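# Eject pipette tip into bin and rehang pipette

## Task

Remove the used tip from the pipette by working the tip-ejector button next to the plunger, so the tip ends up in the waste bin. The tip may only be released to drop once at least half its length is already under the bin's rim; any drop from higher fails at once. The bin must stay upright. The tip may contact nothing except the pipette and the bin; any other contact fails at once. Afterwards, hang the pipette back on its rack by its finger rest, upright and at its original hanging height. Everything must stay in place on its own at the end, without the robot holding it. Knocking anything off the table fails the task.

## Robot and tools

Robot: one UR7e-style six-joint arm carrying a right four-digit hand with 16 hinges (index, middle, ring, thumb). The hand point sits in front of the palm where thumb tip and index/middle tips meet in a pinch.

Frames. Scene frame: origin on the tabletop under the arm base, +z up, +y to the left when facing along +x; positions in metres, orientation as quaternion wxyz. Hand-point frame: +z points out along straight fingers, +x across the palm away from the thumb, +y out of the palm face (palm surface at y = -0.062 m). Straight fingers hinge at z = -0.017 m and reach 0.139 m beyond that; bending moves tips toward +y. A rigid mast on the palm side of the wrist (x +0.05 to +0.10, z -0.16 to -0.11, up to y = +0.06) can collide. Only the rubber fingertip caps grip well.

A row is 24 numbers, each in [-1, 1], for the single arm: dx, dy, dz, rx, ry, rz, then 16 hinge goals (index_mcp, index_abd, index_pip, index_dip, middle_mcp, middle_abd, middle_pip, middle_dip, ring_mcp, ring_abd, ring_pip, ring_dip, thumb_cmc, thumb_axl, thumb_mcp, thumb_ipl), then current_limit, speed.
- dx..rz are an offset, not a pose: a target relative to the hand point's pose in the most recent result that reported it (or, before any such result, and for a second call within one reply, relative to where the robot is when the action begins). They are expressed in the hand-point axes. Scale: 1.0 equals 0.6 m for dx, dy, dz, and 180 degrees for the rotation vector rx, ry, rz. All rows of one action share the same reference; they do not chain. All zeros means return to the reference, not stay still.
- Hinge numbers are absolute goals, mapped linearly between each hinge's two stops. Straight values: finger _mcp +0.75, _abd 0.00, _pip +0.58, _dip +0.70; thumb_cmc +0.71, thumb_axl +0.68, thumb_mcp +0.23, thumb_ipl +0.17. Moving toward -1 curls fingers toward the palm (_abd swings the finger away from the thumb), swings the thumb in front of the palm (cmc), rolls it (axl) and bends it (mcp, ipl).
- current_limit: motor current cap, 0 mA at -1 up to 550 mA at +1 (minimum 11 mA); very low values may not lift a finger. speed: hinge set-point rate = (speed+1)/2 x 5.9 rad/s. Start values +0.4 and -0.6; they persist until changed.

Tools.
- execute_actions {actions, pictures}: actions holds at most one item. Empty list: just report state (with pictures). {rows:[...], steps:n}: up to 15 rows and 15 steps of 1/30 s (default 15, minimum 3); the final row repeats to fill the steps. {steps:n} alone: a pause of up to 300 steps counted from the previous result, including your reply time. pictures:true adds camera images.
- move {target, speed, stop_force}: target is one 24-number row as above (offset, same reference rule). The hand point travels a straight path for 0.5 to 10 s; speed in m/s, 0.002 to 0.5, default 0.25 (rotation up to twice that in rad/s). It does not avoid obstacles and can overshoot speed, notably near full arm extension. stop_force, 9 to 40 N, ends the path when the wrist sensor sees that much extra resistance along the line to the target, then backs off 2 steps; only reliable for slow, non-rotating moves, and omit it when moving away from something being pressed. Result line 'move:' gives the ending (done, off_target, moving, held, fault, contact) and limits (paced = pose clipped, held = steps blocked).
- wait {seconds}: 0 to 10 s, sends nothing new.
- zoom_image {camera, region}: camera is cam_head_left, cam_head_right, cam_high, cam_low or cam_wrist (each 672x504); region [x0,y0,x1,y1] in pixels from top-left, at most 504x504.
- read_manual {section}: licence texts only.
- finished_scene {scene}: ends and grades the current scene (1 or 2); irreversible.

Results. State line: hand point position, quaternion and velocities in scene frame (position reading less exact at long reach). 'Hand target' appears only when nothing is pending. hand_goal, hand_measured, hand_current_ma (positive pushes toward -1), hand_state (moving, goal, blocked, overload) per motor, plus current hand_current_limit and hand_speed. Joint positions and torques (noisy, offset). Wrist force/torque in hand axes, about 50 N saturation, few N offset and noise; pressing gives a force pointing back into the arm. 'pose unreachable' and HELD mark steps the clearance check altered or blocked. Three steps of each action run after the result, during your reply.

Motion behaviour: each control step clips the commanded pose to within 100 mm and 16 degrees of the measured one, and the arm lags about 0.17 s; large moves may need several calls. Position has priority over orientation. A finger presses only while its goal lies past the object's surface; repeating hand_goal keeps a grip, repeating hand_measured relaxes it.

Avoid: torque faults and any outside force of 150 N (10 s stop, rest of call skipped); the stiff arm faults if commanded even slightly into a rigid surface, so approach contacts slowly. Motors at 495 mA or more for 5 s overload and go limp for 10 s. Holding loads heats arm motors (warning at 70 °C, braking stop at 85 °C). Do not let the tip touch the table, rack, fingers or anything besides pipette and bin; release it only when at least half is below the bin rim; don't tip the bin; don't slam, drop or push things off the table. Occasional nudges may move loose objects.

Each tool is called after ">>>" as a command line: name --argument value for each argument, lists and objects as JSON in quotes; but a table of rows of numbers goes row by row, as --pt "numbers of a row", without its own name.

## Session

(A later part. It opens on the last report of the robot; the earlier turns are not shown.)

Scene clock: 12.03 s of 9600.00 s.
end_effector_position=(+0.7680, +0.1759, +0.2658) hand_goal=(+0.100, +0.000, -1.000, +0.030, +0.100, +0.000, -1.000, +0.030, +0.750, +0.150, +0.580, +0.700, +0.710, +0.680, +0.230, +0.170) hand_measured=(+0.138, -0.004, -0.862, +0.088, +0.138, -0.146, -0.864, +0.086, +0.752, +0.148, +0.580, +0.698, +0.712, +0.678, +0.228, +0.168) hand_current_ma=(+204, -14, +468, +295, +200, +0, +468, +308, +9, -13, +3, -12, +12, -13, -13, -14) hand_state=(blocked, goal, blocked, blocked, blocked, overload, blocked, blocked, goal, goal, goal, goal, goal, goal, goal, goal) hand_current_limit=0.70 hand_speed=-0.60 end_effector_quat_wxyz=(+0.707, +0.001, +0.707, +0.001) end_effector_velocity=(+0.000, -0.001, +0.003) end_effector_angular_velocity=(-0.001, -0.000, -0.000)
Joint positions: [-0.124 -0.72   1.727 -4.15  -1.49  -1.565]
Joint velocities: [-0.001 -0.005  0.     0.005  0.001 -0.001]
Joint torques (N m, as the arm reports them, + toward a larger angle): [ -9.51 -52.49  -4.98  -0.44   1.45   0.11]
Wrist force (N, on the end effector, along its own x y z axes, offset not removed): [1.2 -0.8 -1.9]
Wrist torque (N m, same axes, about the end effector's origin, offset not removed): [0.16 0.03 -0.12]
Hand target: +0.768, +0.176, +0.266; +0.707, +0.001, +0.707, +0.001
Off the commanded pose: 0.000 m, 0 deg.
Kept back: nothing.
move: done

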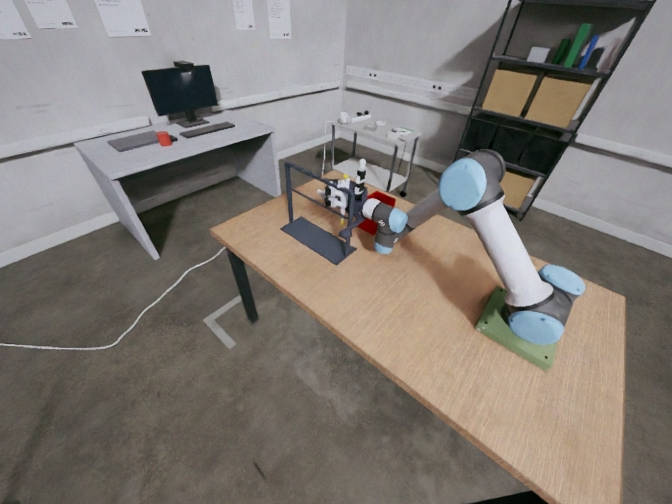

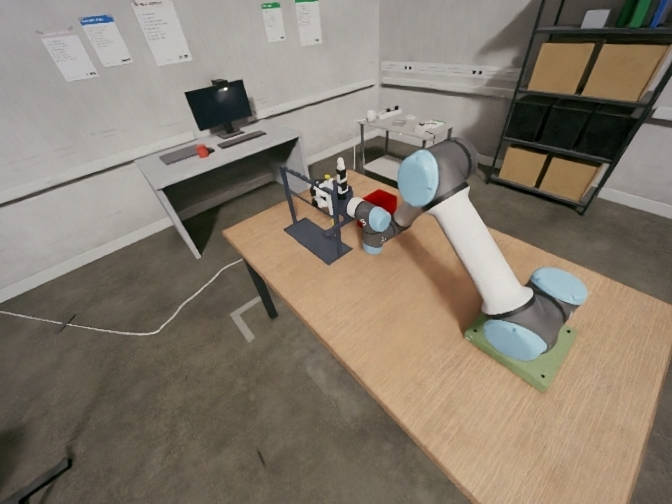

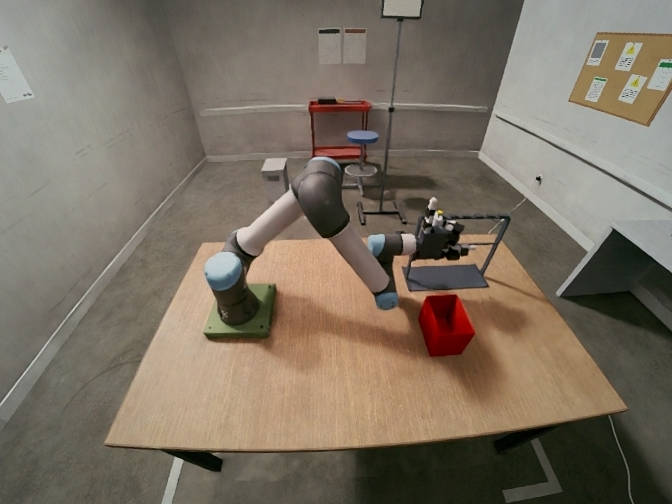

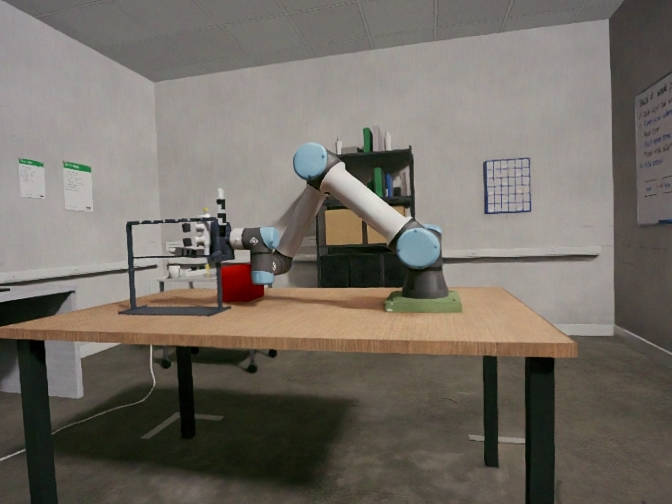

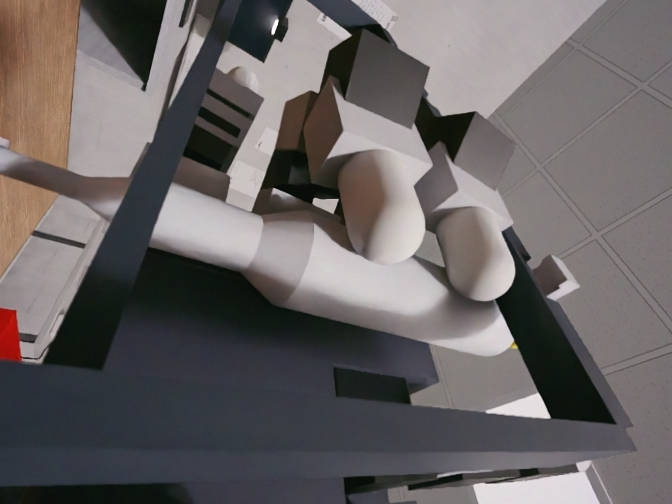

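>>> move --target '[0,-0.09,0,0,0,0,0.08,-0.02,-1,0,0.08,0,-1,0,0.75,0.15,0.58,0.7,0.71,0.68,0.23,0.17,0.78,-0.6]' --speed 0.07

>>> move --target '[-0.105,-0.32,-0.036,0,0,0,0.08,-0.02,-1,0,0.08,0,-1,0,0.75,0.15,0.58,0.7,0.71,0.68,0.1,0,0.78,-0.6]' --speed 0.2

>>> move --target '[0.134,0,0,0,0,0,0.08,-0.02,-1,0,0.08,0,-1,0,0.75,0.15,0.58,0.7,0.7,0.68,-0.15,-0.2,0.78,-0.7]' --speed 0.1

>>> zoom_image --camera "cam_low" --region '[200, 200, 290, 290]'

>>> zoom_image --camera "cam_head_right" --region '[345, 140, 425, 220]'

Scene clock: 13.50 s of 9600.00 s.
end_effector_position=(+0.7680, +0.1222, +0.2657) hand_goal=(+0.080, -0.020, -1.000, +0.000, +0.080, +0.000, -1.000, +0.000, +0.750, +0.150, +0.580, +0.700, +0.710, +0.680, +0.230, +0.170) hand_measured=(+0.138, -0.010, -0.862, +0.080, +0.138, -0.146, -0.864, +0.078, +0.752, +0.148, +0.580, +0.698, +0.712, +0.678, +0.228, +0.168) hand_current_ma=(+313, +48, +490, +406, +307, +0, +490, +425, +9, -13, +3, -12, +12, -13, -13, -14) hand_state=(blocked, goal, blocked, blocked, blocked, overload, blocked, blocked, goal, goal, goal, goal, goal, goal, goal, goal) hand_current_limit=0.78 hand_speed=-0.60 end_effector_quat_wxyz=(+0.707, +0.001, +0.707, +0.001) end_effector_velocity=(-0.000, -0.003, -0.000) end_effector_angular_velocity=(-0.000, +0.001, -0.000)
Joint positions: [-0.225 -0.728  1.747 -4.163 -1.389 -1.565]
Joint velocities: [-0.005 -0.     0.002 -0.001  0.005 -0.   ]
Joint torques (N m, as the arm reports them, + toward a larger angle): [ -8.83 -53.66  -4.47  -4.34   2.18   1.66]
Wrist force (N, on the end effector, along its own x y z axes, offset not removed): [0.7 -1.1 -0.8]
Wrist torque (N m, same axes, about the end effector's origin, offset not removed): [0.02 0.03 -0.14]
Hand target: +0.768, +0.122, +0.266; +0.707, +0.001, +0.707, +0.001
Off the commanded pose: 0.000 m, 0 deg.
Kept back: nothing.
move: done

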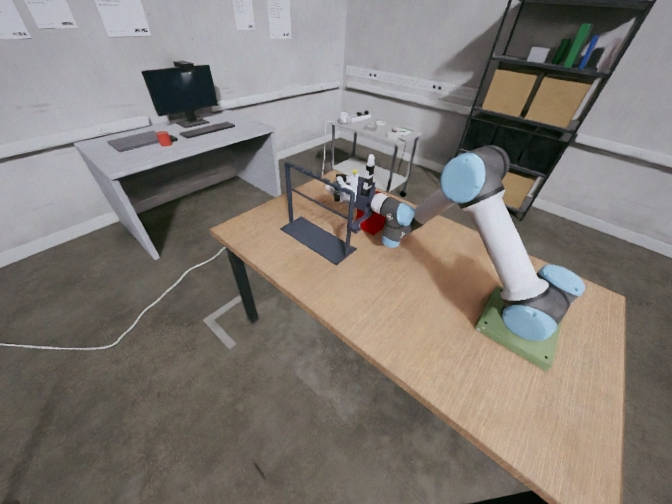

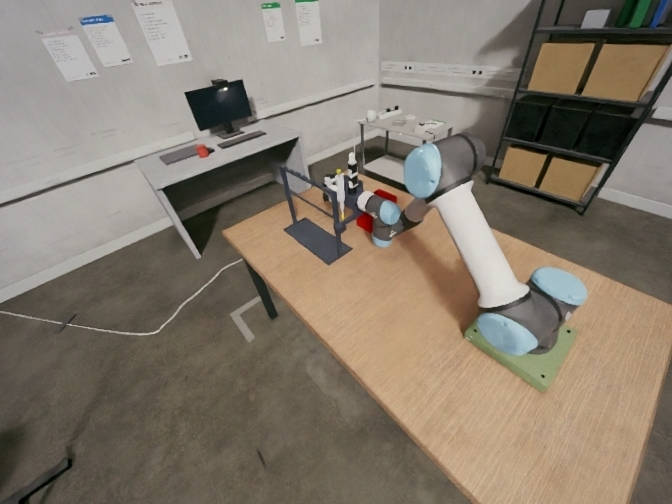

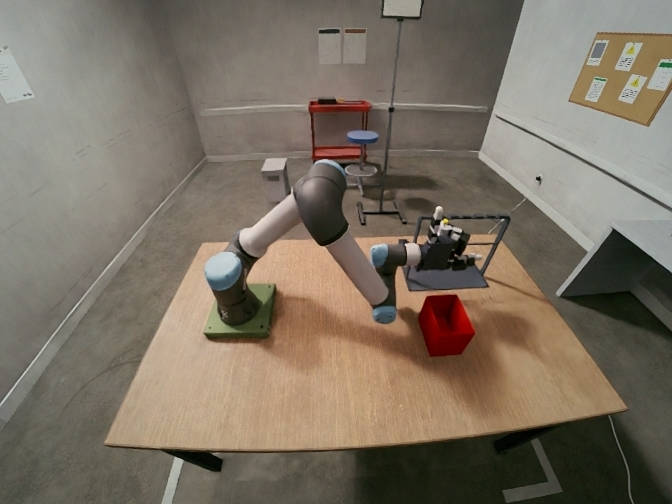

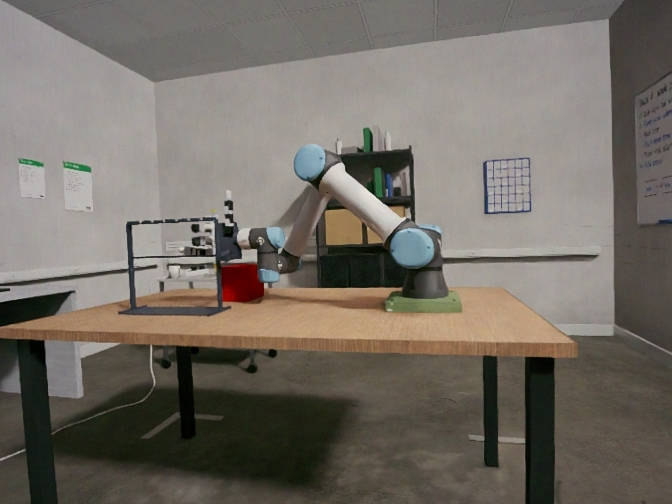

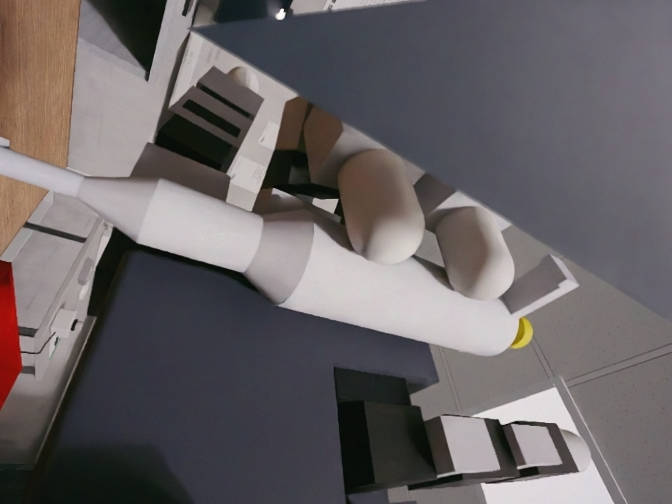

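Scene clock: 15.17 s of 9600.00 s.
end_effector_position=(+0.7463, -0.0696, +0.3283) hand_goal=(+0.080, -0.020, -1.000, +0.000, +0.080, +0.000, -1.000, +0.000, +0.750, +0.150, +0.580, +0.700, +0.710, +0.680, +0.100, +0.000) hand_measured=(+0.138, -0.010, -0.862, +0.080, +0.138, -0.146, -0.864, +0.078, +0.752, +0.148, +0.580, +0.698, +0.712, +0.678, +0.100, +0.002) hand_current_ma=(+313, +48, +490, +406, +307, +0, +489, +425, +9, -13, +3, -12, +11, -13, +2, +9) hand_state=(blocked, goal, blocked, blocked, blocked, overload, blocked, blocked, goal, goal, goal, goal, goal, goal, goal, goal) hand_current_limit=0.78 hand_speed=-0.60 end_effector_quat_wxyz=(+0.707, +0.001, +0.707, +0.001) end_effector_velocity=(-0.000, -0.003, +0.000) end_effector_angular_velocity=(+0.001, +0.001, +0.000)
Joint positions: [-0.586 -0.849  1.755 -4.05  -1.029 -1.564]
Joint velocities: [-0.005 -0.    -0.002  0.003  0.005 -0.   ]
Joint torques (N m, as the arm reports them, + toward a larger angle): [ -8.97 -51.05 -28.05  -0.07   2.23  -1.54]
Wrist force (N, on the end effector, along its own x y z axes, offset not removed): [2.3 -1.2 -2.0]
Wrist torque (N m, same axes, about the end effector's origin, offset not removed): [0.15 -0.18 0.09]
Hand target: +0.746, -0.070, +0.328; +0.707, +0.001, +0.707, +0.001
Off the commanded pose: 0.000 m, 0 deg.
Kept back: nothing.
move: done

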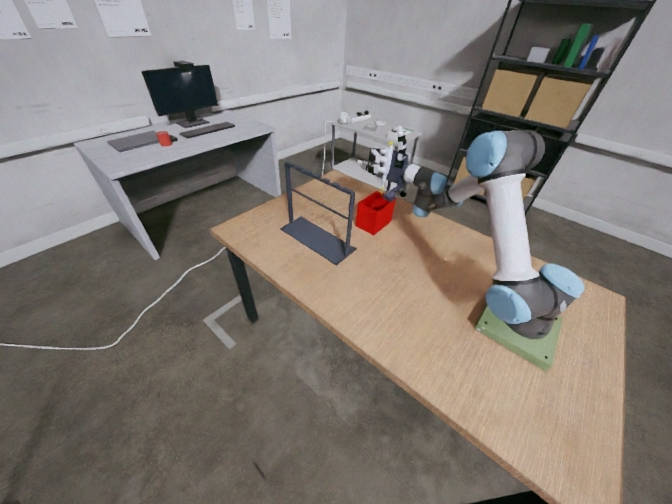

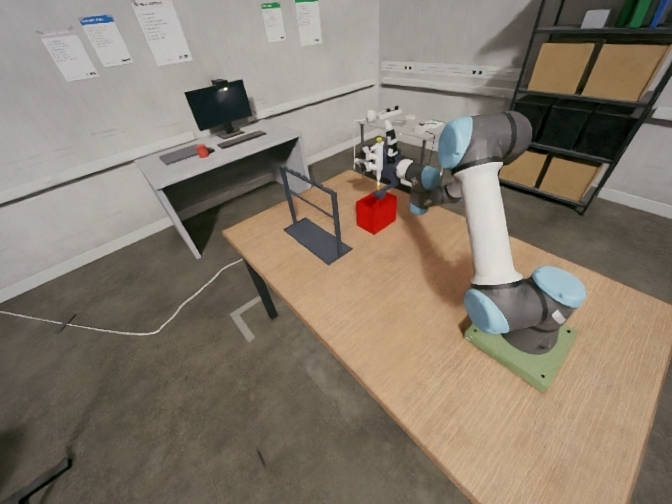

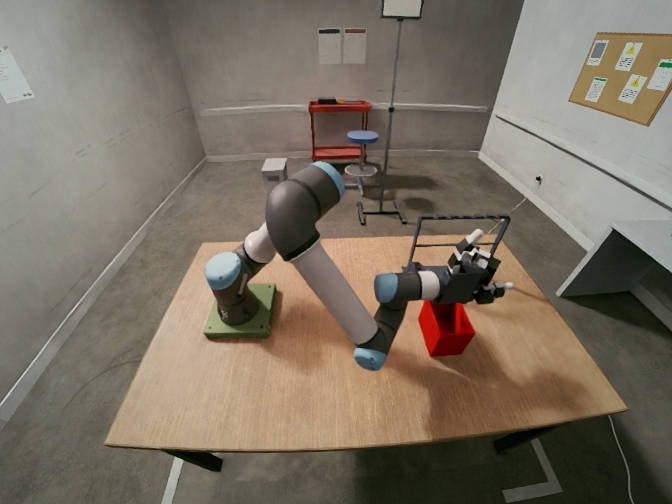

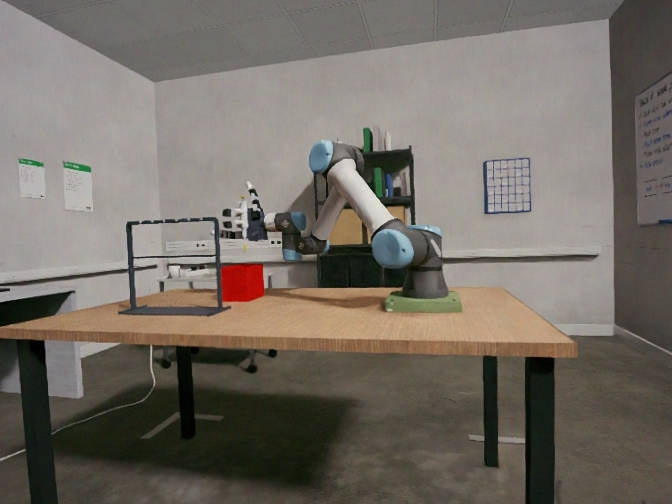

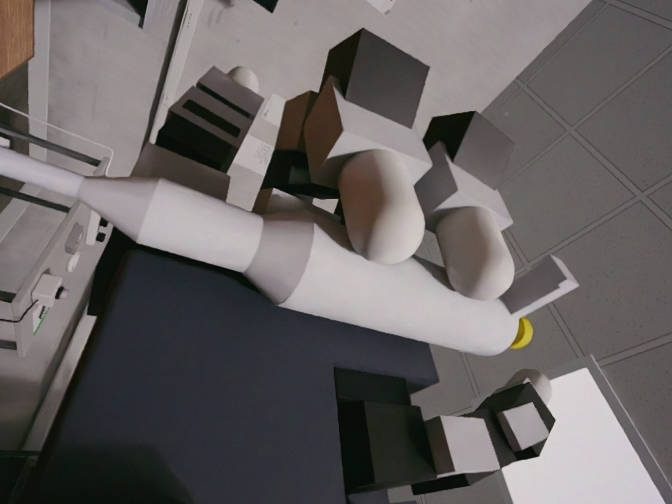

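Scene clock: 16.50 s of 9600.00 s.
end_effector_position=(+0.7464, -0.0695, +0.2483) hand_goal=(+0.080, -0.020, -1.000, +0.000, +0.080, +0.000, -1.000, +0.000, +0.750, +0.150, +0.580, +0.700, +0.700, +0.680, -0.150, -0.200) hand_measured=(+0.138, -0.010, -0.862, +0.080, +0.138, -0.146, -0.864, +0.078, +0.752, +0.146, +0.580, +0.698, +0.704, +0.678, -0.152, -0.200) hand_current_ma=(+313, +48, +490, +406, +307, +0, +490, +425, +9, -13, +3, -12, +16, -13, -14, +3) hand_state=(blocked, goal, blocked, blocked, blocked, overload, blocked, blocked, goal, goal, goal, goal, goal, goal, goal, goal) hand_current_limit=0.78 hand_speed=-0.70 end_effector_quat_wxyz=(+0.707, +0.001, +0.707, +0.001) end_effector_velocity=(+0.000, -0.001, -0.003) end_effector_angular_velocity=(+0.001, -0.000, -0.001)
Joint positions: [-0.585 -0.69   1.741 -4.194 -1.03  -1.564]
Joint velocities: [-0.001  0.007 -0.002 -0.005 -0.     0.001]
Joint torques (N m, as the arm reports them, + toward a larger angle): [ 12.06 -35.44 -25.22  -3.92  -2.83   1.66]
Wrist force (N, on the end effector, along its own x y z axes, offset not removed): [1.4 -0.7 -1.2]
Wrist torque (N m, same axes, about the end effector's origin, offset not removed): [0.07 -0.10 -0.04]
Hand target: +0.746, -0.069, +0.248; +0.707, +0.001, +0.707, +0.001
Off the commanded pose: 0.000 m, 0 deg.
Kept back: nothing.
move: done

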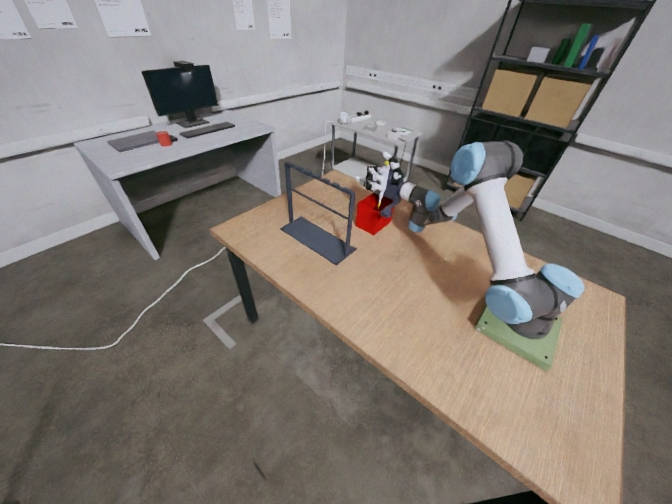

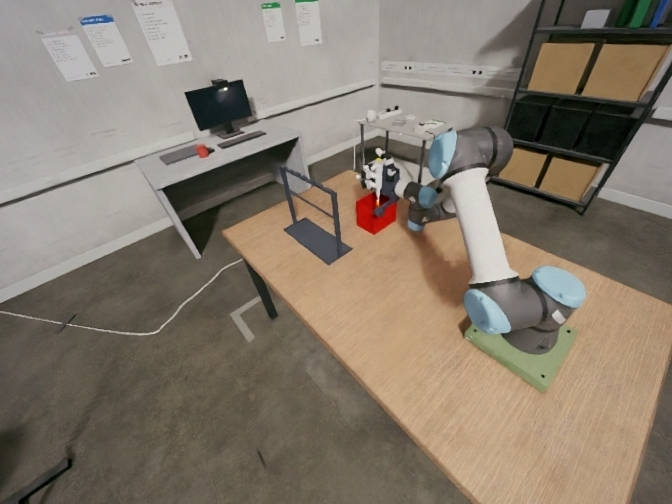

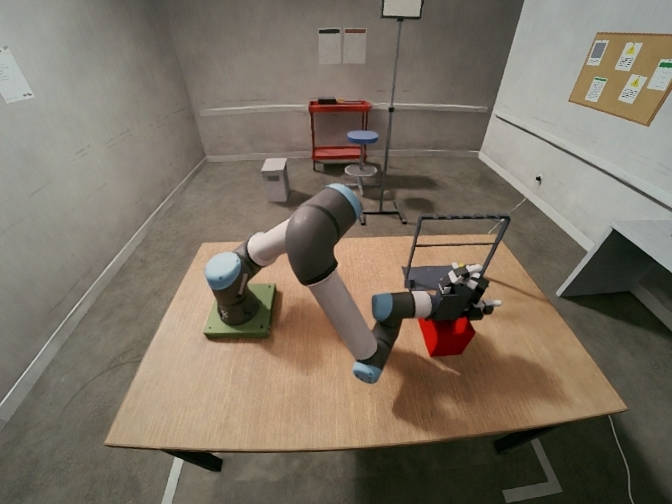

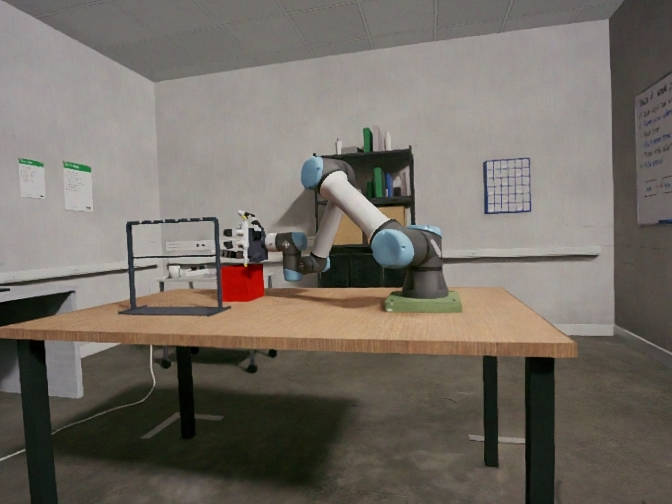

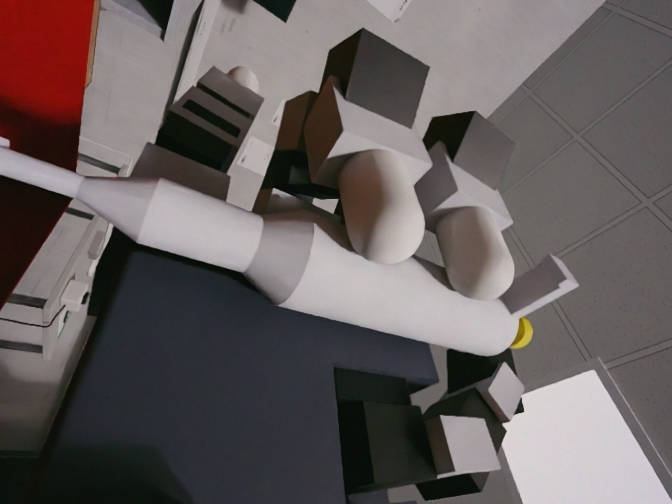

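Region (200, 200, 290, 290) of cam_low's 672x504 image, scaled by 5.600, with more detail than that image has.

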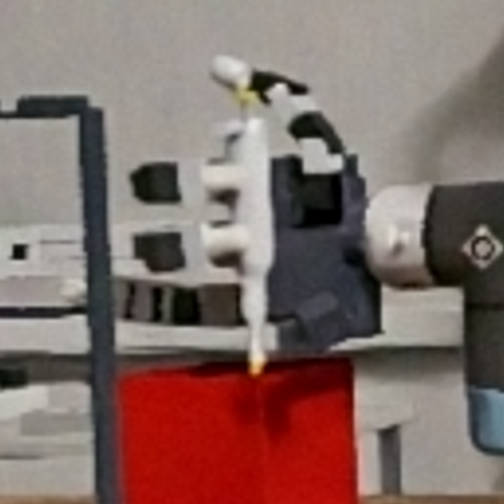

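Region (345, 140, 425, 220) of cam_head_right's 672x504 image, scaled by 6.300, with more detail than that image has.

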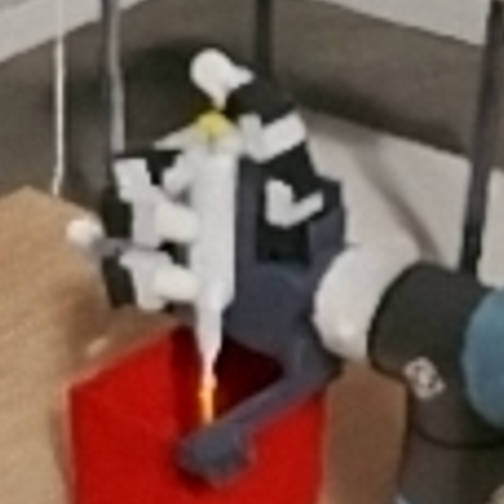

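>>> execute_actions --actions '[{"rows":[[0,0,0,0,0,0,0.08,-0.04,-1,-0.03,0.08,0,-1,-0.03,0.75,0.15,0.58,0.7,0.68,0.68,-0.27,-0.25,0.78,-0.4]],"steps":9}]'

>>> move --target '[0,0,0,0,0,0,0.08,-0.04,-1,-0.03,0.08,0,-1,-0.03,0.75,0.15,0.58,0.7,0.67,0.68,-0.37,-0.6,0.78,-0.7]'

>>> zoom_image --camera "cam_head_right" --region '[345, 140, 425, 220]'

Scene clock: 16.80 s of 9600.00 s.
end_effector_position=(+0.7464, -0.0695, +0.2481) hand_goal=(+0.080, -0.040, -1.000, -0.030, +0.080, +0.000, -1.000, -0.030, +0.750, +0.150, +0.580, +0.700, +0.680, +0.680, -0.270, -0.250) hand_measured=(+0.138, -0.014, -0.862, +0.078, +0.138, -0.146, -0.864, +0.078, +0.752, +0.146, +0.580, +0.698, +0.682, +0.678, -0.266, -0.250) hand_current_ma=(+313, +117, +489, +490, +307, +0, +489, +490, +9, -13, +3, -12, +15, -12, -42, -1) hand_state=(blocked, blocked, blocked, blocked, blocked, overload, blocked, blocked, goal, goal, goal, goal, goal, goal, moving, moving) hand_current_limit=0.78 hand_speed=-0.40 end_effector_quat_wxyz=(+0.707, +0.001, +0.707, +0.001) end_effector_velocity=(+0.000, +0.000, +0.001) end_effector_angular_velocity=(-0.001, +0.001, +0.000)
Joint positions: [-0.585 -0.69   1.741 -4.194 -1.03  -1.564]
Joint velocities: [ 0.001 -0.002 -0.     0.003 -0.    -0.001]
Joint torques (N m, as the arm reports them, + toward a larger angle): [ 11.96 -53.95 -18.56   0.12  -2.67   1.2 ]
Wrist force (N, on the end effector, along its own x y z axes, offset not removed): [2.0 -0.5 -1.3]
Wrist torque (N m, same axes, about the end effector's origin, offset not removed): [0.17 -0.07 0.01]
Steps of this call (steps 1 to 3: nothing new was sent; steps 4 to 9: the first 6 steps of this action). Readings (end_effector_position | what the end effector reports):
4: (+0.7464, -0.0695, +0.2481) | hand_goal=(+0.080, -0.040, -1.000, -0.030, +0.080, +0.000, -1.000, -0.030, +0.750, +0.150, +0.580, +0.700, +0.680, +0.680, -0.270, -0.250) hand_measured=(+0.138, -0.010, -0.862, +0.080, +0.138, -0.146, -0.864, +0.078, +0.752, +0.146, +0.580, +0.698, +0.704, +0.678, -0.152, -0.200) hand_current_ma=(+313, +48, +490, +406, +307, +0, +490, +425, +9, -13, +3, -12, +16, -13, -14, +3) hand_state=(blocked, moving, blocked, moving, blocked, overload, blocked, moving, goal, goal, goal, goal, moving, goal, moving, moving) hand_current_limit=0.78 hand_speed=-0.40
5: (+0.7464, -0.0695, +0.2481) | hand_goal=(+0.080, -0.040, -1.000, -0.030, +0.080, +0.000, -1.000, -0.030, +0.750, +0.150, +0.580, +0.700, +0.680, +0.680, -0.270, -0.250) hand_measured=(+0.138, -0.010, -0.862, +0.080, +0.138, -0.146, -0.864, +0.078, +0.752, +0.146, +0.580, +0.698, +0.700, +0.678, -0.158, -0.204) hand_current_ma=(+313, +119, +490, +487, +307, +0, +490, +490, +9, -13, +3, -12, +67, -11, +104, +108) hand_state=(blocked, moving, blocked, moving, blocked, overload, blocked, moving, goal, goal, goal, goal, moving, goal, moving, moving) hand_current_limit=0.78 hand_speed=-0.40
7: (+0.7464, -0.0695, +0.2481) | hand_goal=(+0.080, -0.040, -1.000, -0.030, +0.080, +0.000, -1.000, -0.030, +0.750, +0.150, +0.580, +0.700, +0.680, +0.680, -0.270, -0.250) hand_measured=(+0.138, -0.014, -0.862, +0.078, +0.138, -0.146, -0.864, +0.078, +0.752, +0.146, +0.580, +0.698, +0.684, +0.678, -0.218, -0.242) hand_current_ma=(+313, +118, +490, +490, +307, +0, +490, +490, +9, -13, +3, -12, +9, -12, +59, -13) hand_state=(blocked, blocked, blocked, blocked, blocked, overload, blocked, blocked, goal, goal, goal, goal, moving, goal, moving, moving) hand_current_limit=0.78 hand_speed=-0.40
9: the state above

Scene clock: 18.07 s of 9600.00 s.
end_effector_position=(+0.7464, -0.0695, +0.2483) hand_goal=(+0.080, -0.040, -1.000, -0.030, +0.080, +0.000, -1.000, -0.030, +0.750, +0.150, +0.580, +0.700, +0.670, +0.680, -0.370, -0.600) hand_measured=(+0.136, -0.014, -0.860, +0.078, +0.146, -0.056, -0.864, +0.070, +0.752, +0.146, +0.580, +0.698, +0.682, +0.682, -0.318, -0.556) hand_current_ma=(+307, +117, +489, +489, +351, +0, +489, +490, +8, -13, +3, -12, +63, +11, +337, +296) hand_state=(blocked, blocked, blocked, blocked, blocked, overload, blocked, blocked, goal, goal, goal, goal, goal, goal, blocked, blocked) hand_current_limit=0.78 hand_speed=-0.70 end_effector_quat_wxyz=(+0.707, +0.001, +0.707, +0.001) end_effector_velocity=(+0.000, +0.000, -0.001) end_effector_angular_velocity=(-0.001, +0.000, +0.000)
Joint positions: [-0.585 -0.69   1.741 -4.194 -1.03  -1.564]
Joint velocities: [ 0.001  0.001 -0.001  0.    -0.    -0.001]
Joint torques (N m, as the arm reports them, + toward a larger angle): [ 10.87 -46.36 -10.77  -0.96  -2.54  -0.37]
Wrist force (N, on the end effector, along its own x y z axes, offset not removed): [2.7 -1.2 -1.8]
Wrist torque (N m, same axes, about the end effector's origin, offset not removed): [0.09 -0.18 -0.03]
Hand target: +0.746, -0.070, +0.248; +0.707, +0.001, +0.707, +0.001
Off your previous action's commanded pose: 0.000 m, 0 deg at its last step (step 3 of this call).
Off the commanded pose: 0.000 m, 0 deg.
Kept back: nothing.
move: done

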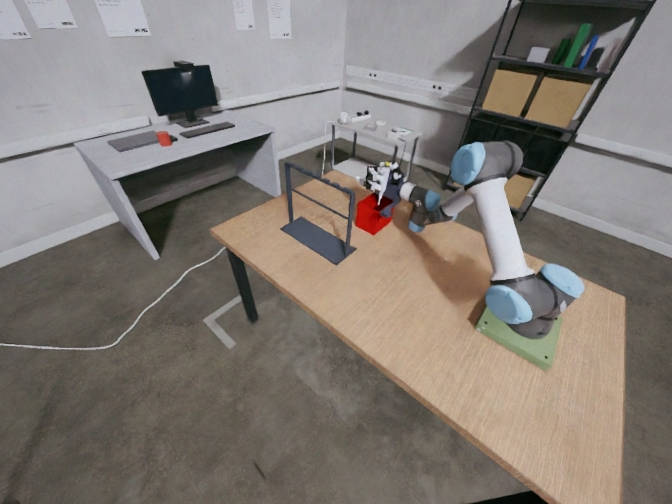

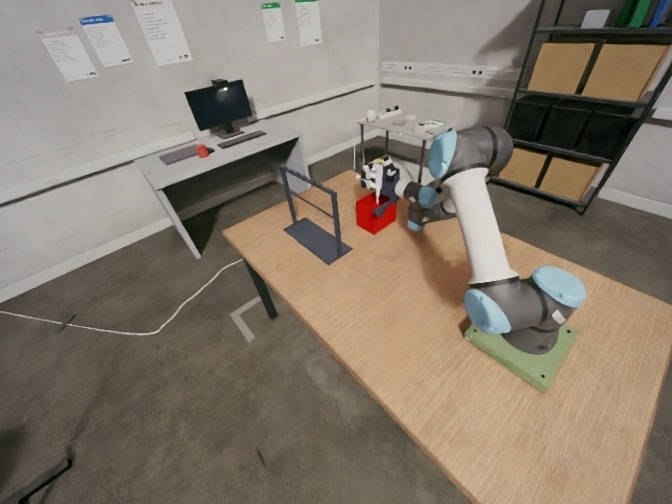

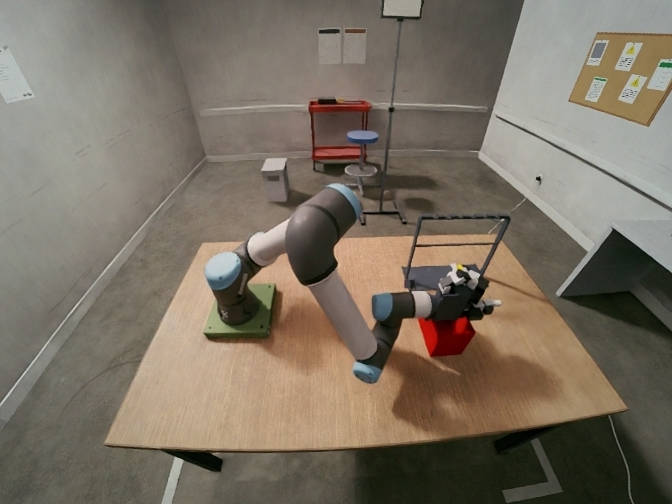

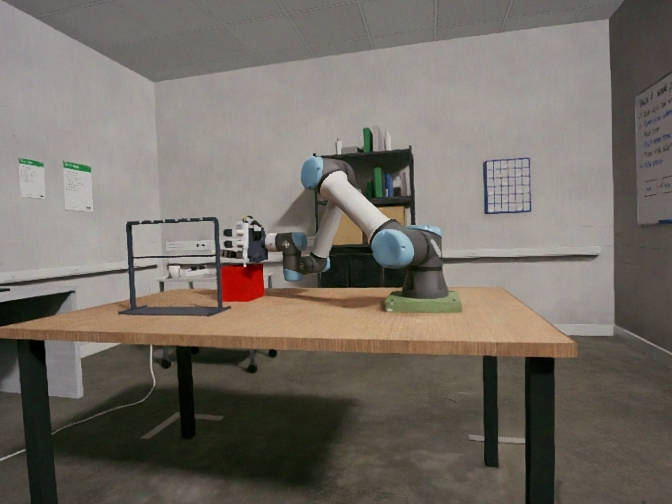

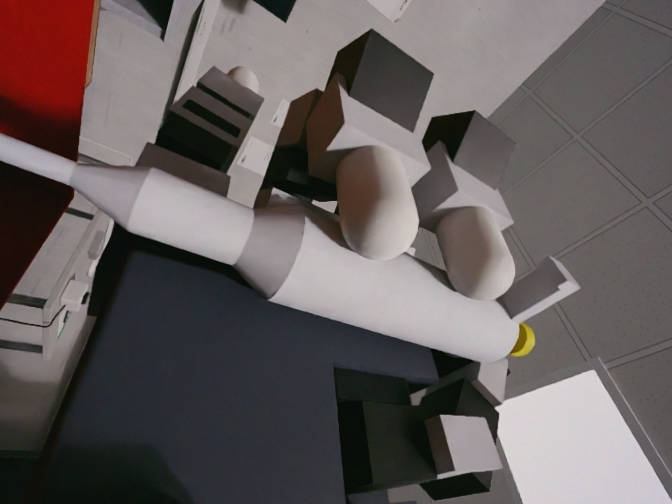

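Region (345, 140, 425, 220) of cam_head_right's 672x504 image, scaled by 6.300, with more detail than that image has.

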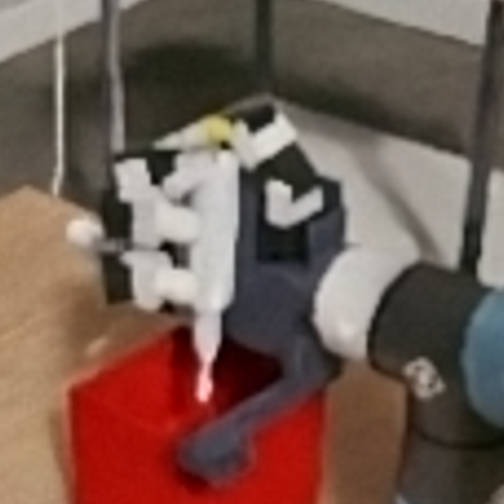

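>>> move --target '[-0.05,0,0,0,0,0,0.08,-0.08,-1,-0.03,0.08,0,-1,-0.03,0.75,0.15,0.58,0.7,0.76,0.68,0.23,0.17,0.75,-0.3]' --speed 0.1

>>> move --target '[0.017,0.35,0.04,0,0,0,0.08,-0.08,-1,-0.03,0.08,0,-1,-0.03,0.75,0.15,0.58,0.7,0.71,0.68,0.23,0.17,0.75,-0.3]' --speed 0.2

>>> zoom_image --camera "cam_low" --region '[170, 195, 240, 265]'

>>> zoom_image --camera "cam_head_left" --region '[320, 155, 380, 215]'

Scene clock: 19.27 s of 9600.00 s.
end_effector_position=(+0.7464, -0.0695, +0.2780) hand_goal=(+0.080, -0.080, -1.000, -0.030, +0.080, +0.000, -1.000, -0.030, +0.750, +0.150, +0.580, +0.700, +0.760, +0.680, +0.230, +0.170) hand_measured=(+0.136, -0.036, -0.860, +0.078, +0.146, -0.056, -0.862, +0.070, +0.752, +0.146, +0.580, +0.698, +0.758, +0.680, +0.228, +0.168) hand_current_ma=(+307, +191, +481, +481, +351, +0, +481, +481, +8, -13, +3, -12, -8, +2, -14, -15) hand_state=(blocked, blocked, blocked, blocked, blocked, overload, blocked, blocked, goal, goal, goal, goal, goal, goal, goal, goal) hand_current_limit=0.75 hand_speed=-0.30 end_effector_quat_wxyz=(+0.707, +0.001, +0.707, +0.001) end_effector_velocity=(+0.000, -0.001, +0.002) end_effector_angular_velocity=(+0.001, +0.001, -0.001)
Joint positions: [-0.585 -0.751  1.751 -4.143 -1.03  -1.564]
Joint velocities: [-0.001 -0.004  0.     0.004 -0.     0.001]
Joint torques (N m, as the arm reports them, + toward a larger angle): [ -9.28 -53.25  -4.44   0.12   2.18  -1.51]
Wrist force (N, on the end effector, along its own x y z axes, offset not removed): [1.2 -1.2 -2.2]
Wrist torque (N m, same axes, about the end effector's origin, offset not removed): [0.07 -0.07 -0.13]
Hand target: +0.746, -0.070, +0.278; +0.707, +0.001, +0.707, +0.001
Off the commanded pose: 0.000 m, 0 deg.
Kept back: nothing.
move: done

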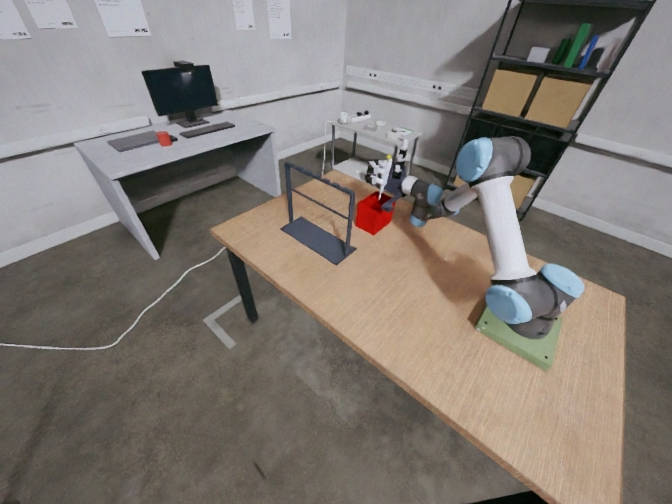

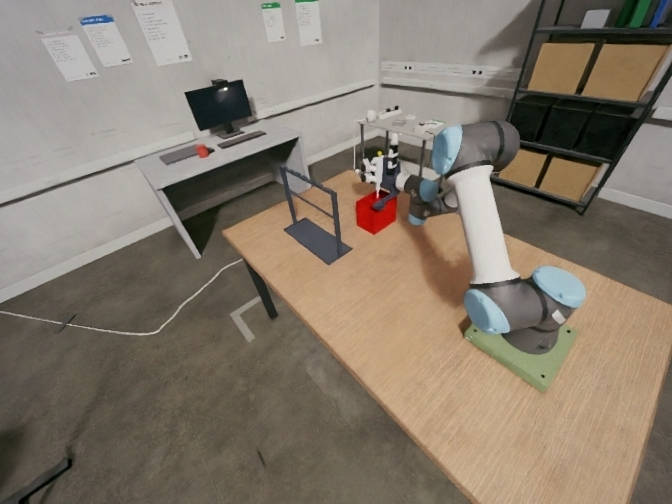

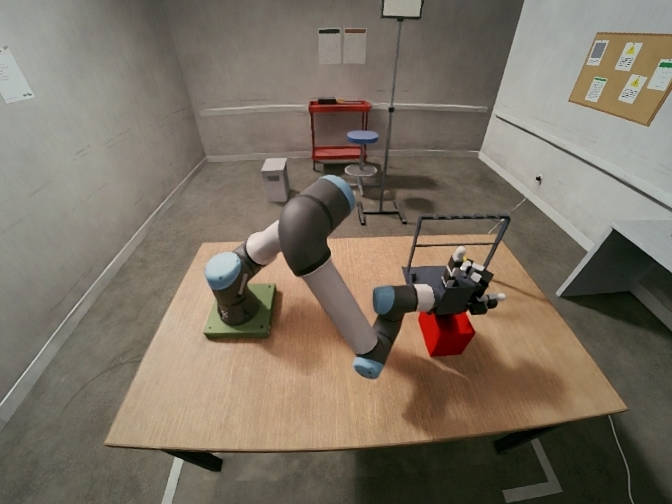

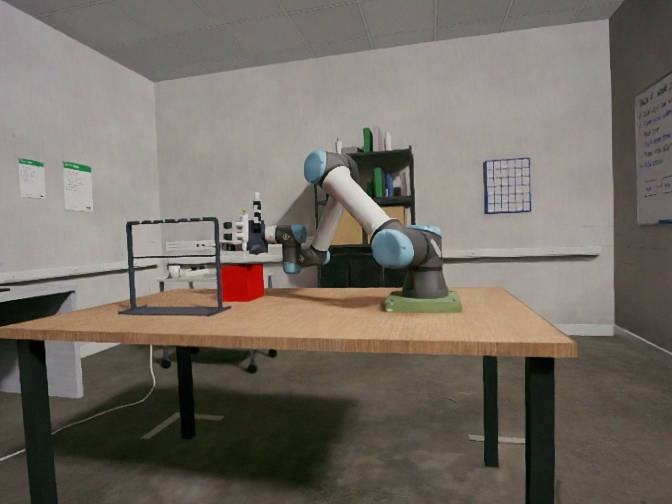

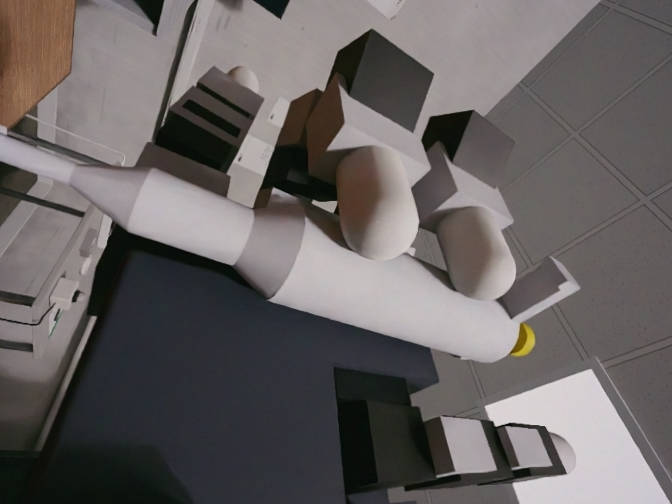

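Scene clock: 21.00 s of 9600.00 s.
end_effector_position=(+0.7703, +0.1402, +0.2681) hand_goal=(+0.080, -0.080, -1.000, -0.030, +0.080, +0.000, -1.000, -0.030, +0.750, +0.150, +0.580, +0.700, +0.710, +0.680, +0.230, +0.170) hand_measured=(+0.136, -0.036, -0.860, +0.078, +0.146, -0.056, -0.862, +0.070, +0.752, +0.146, +0.580, +0.698, +0.712, +0.680, +0.228, +0.168) hand_current_ma=(+307, +191, +481, +481, +351, +0, +481, +481, +8, -13, +3, -12, +11, +2, -14, -15) hand_state=(blocked, blocked, blocked, blocked, blocked, overload, blocked, blocked, goal, goal, goal, goal, goal, goal, goal, goal) hand_current_limit=0.75 hand_speed=-0.30 end_effector_quat_wxyz=(+0.707, +0.001, +0.707, +0.001) end_effector_velocity=(+0.001, +0.002, -0.000) end_effector_angular_velocity=(+0.000, +0.001, -0.001)
Joint positions: [-0.191 -0.728  1.735 -4.151 -1.424 -1.565]
Joint velocities: [ 0.005  0.002 -0.004  0.003 -0.006  0.   ]
Joint torques (N m, as the arm reports them, + toward a larger angle): [ 12.42 -34.62 -25.6   -0.47  -2.74   1.71]
Wrist force (N, on the end effector, along its own x y z axes, offset not removed): [2.8 -0.5 -2.8]
Wrist torque (N m, same axes, about the end effector's origin, offset not removed): [0.18 -0.19 0.02]
Hand target: +0.770, +0.141, +0.268; +0.707, +0.001, +0.707, +0.001
Off the commanded pose: 0.000 m, 0 deg.
Kept back: nothing.
move: done

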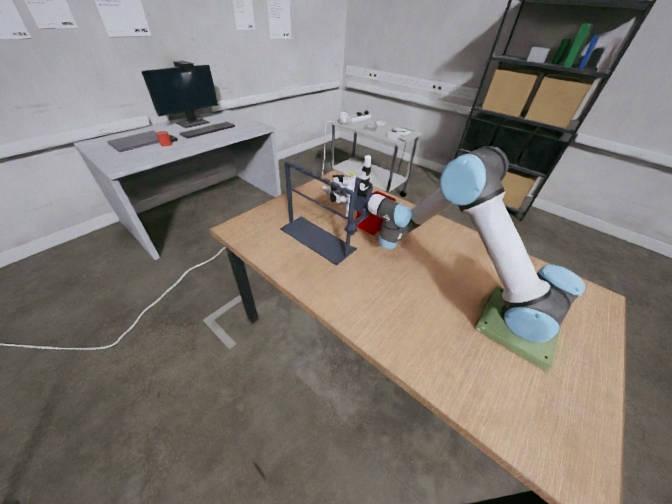

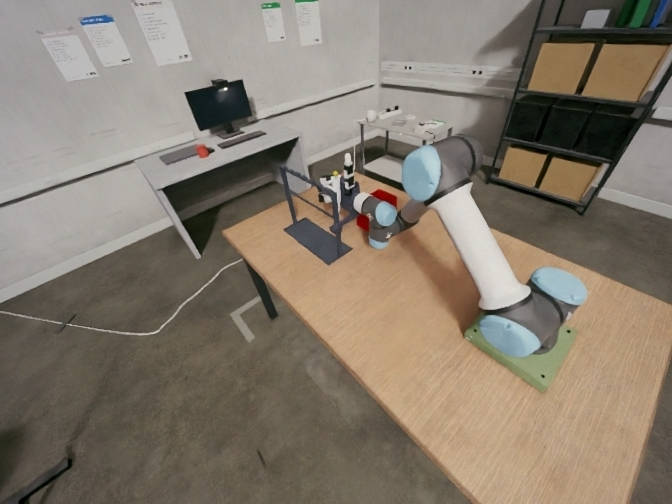

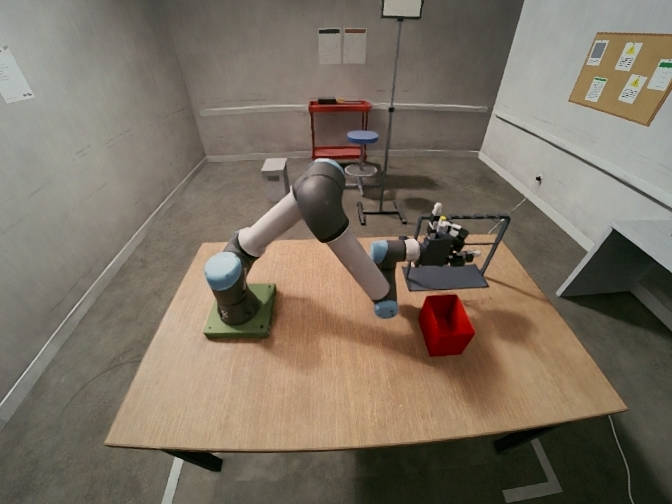

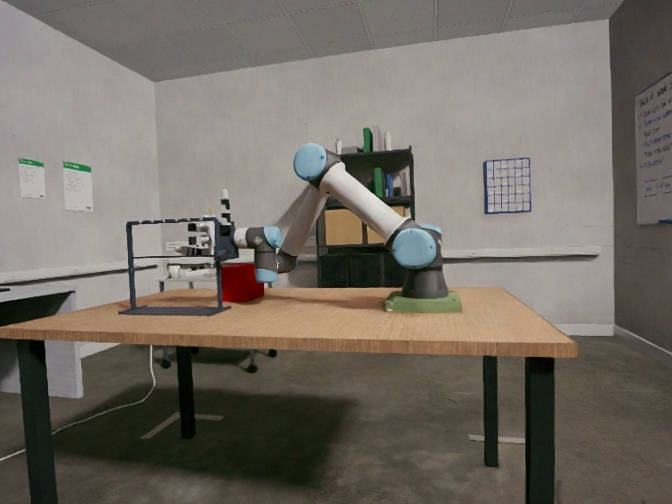

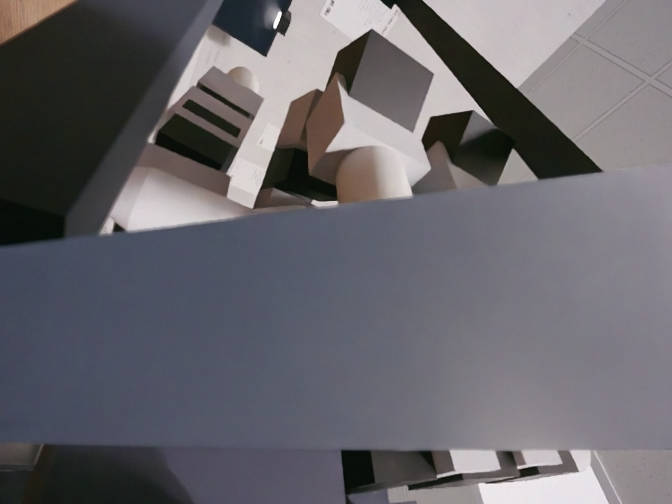

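Region (170, 195, 240, 265) of cam_low's 672x504 image, scaled by 7.200, with more detail than that image has.

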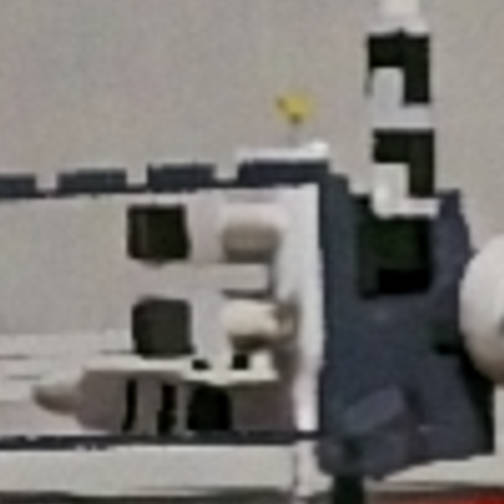

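Region (320, 155, 380, 215) of cam_head_left's 672x504 image, scaled by 8.400, with more detail than that image has.

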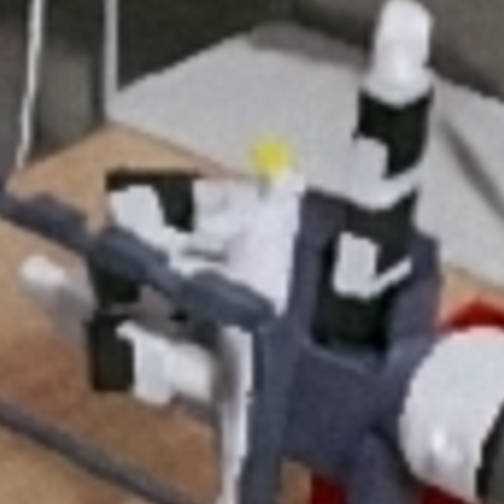

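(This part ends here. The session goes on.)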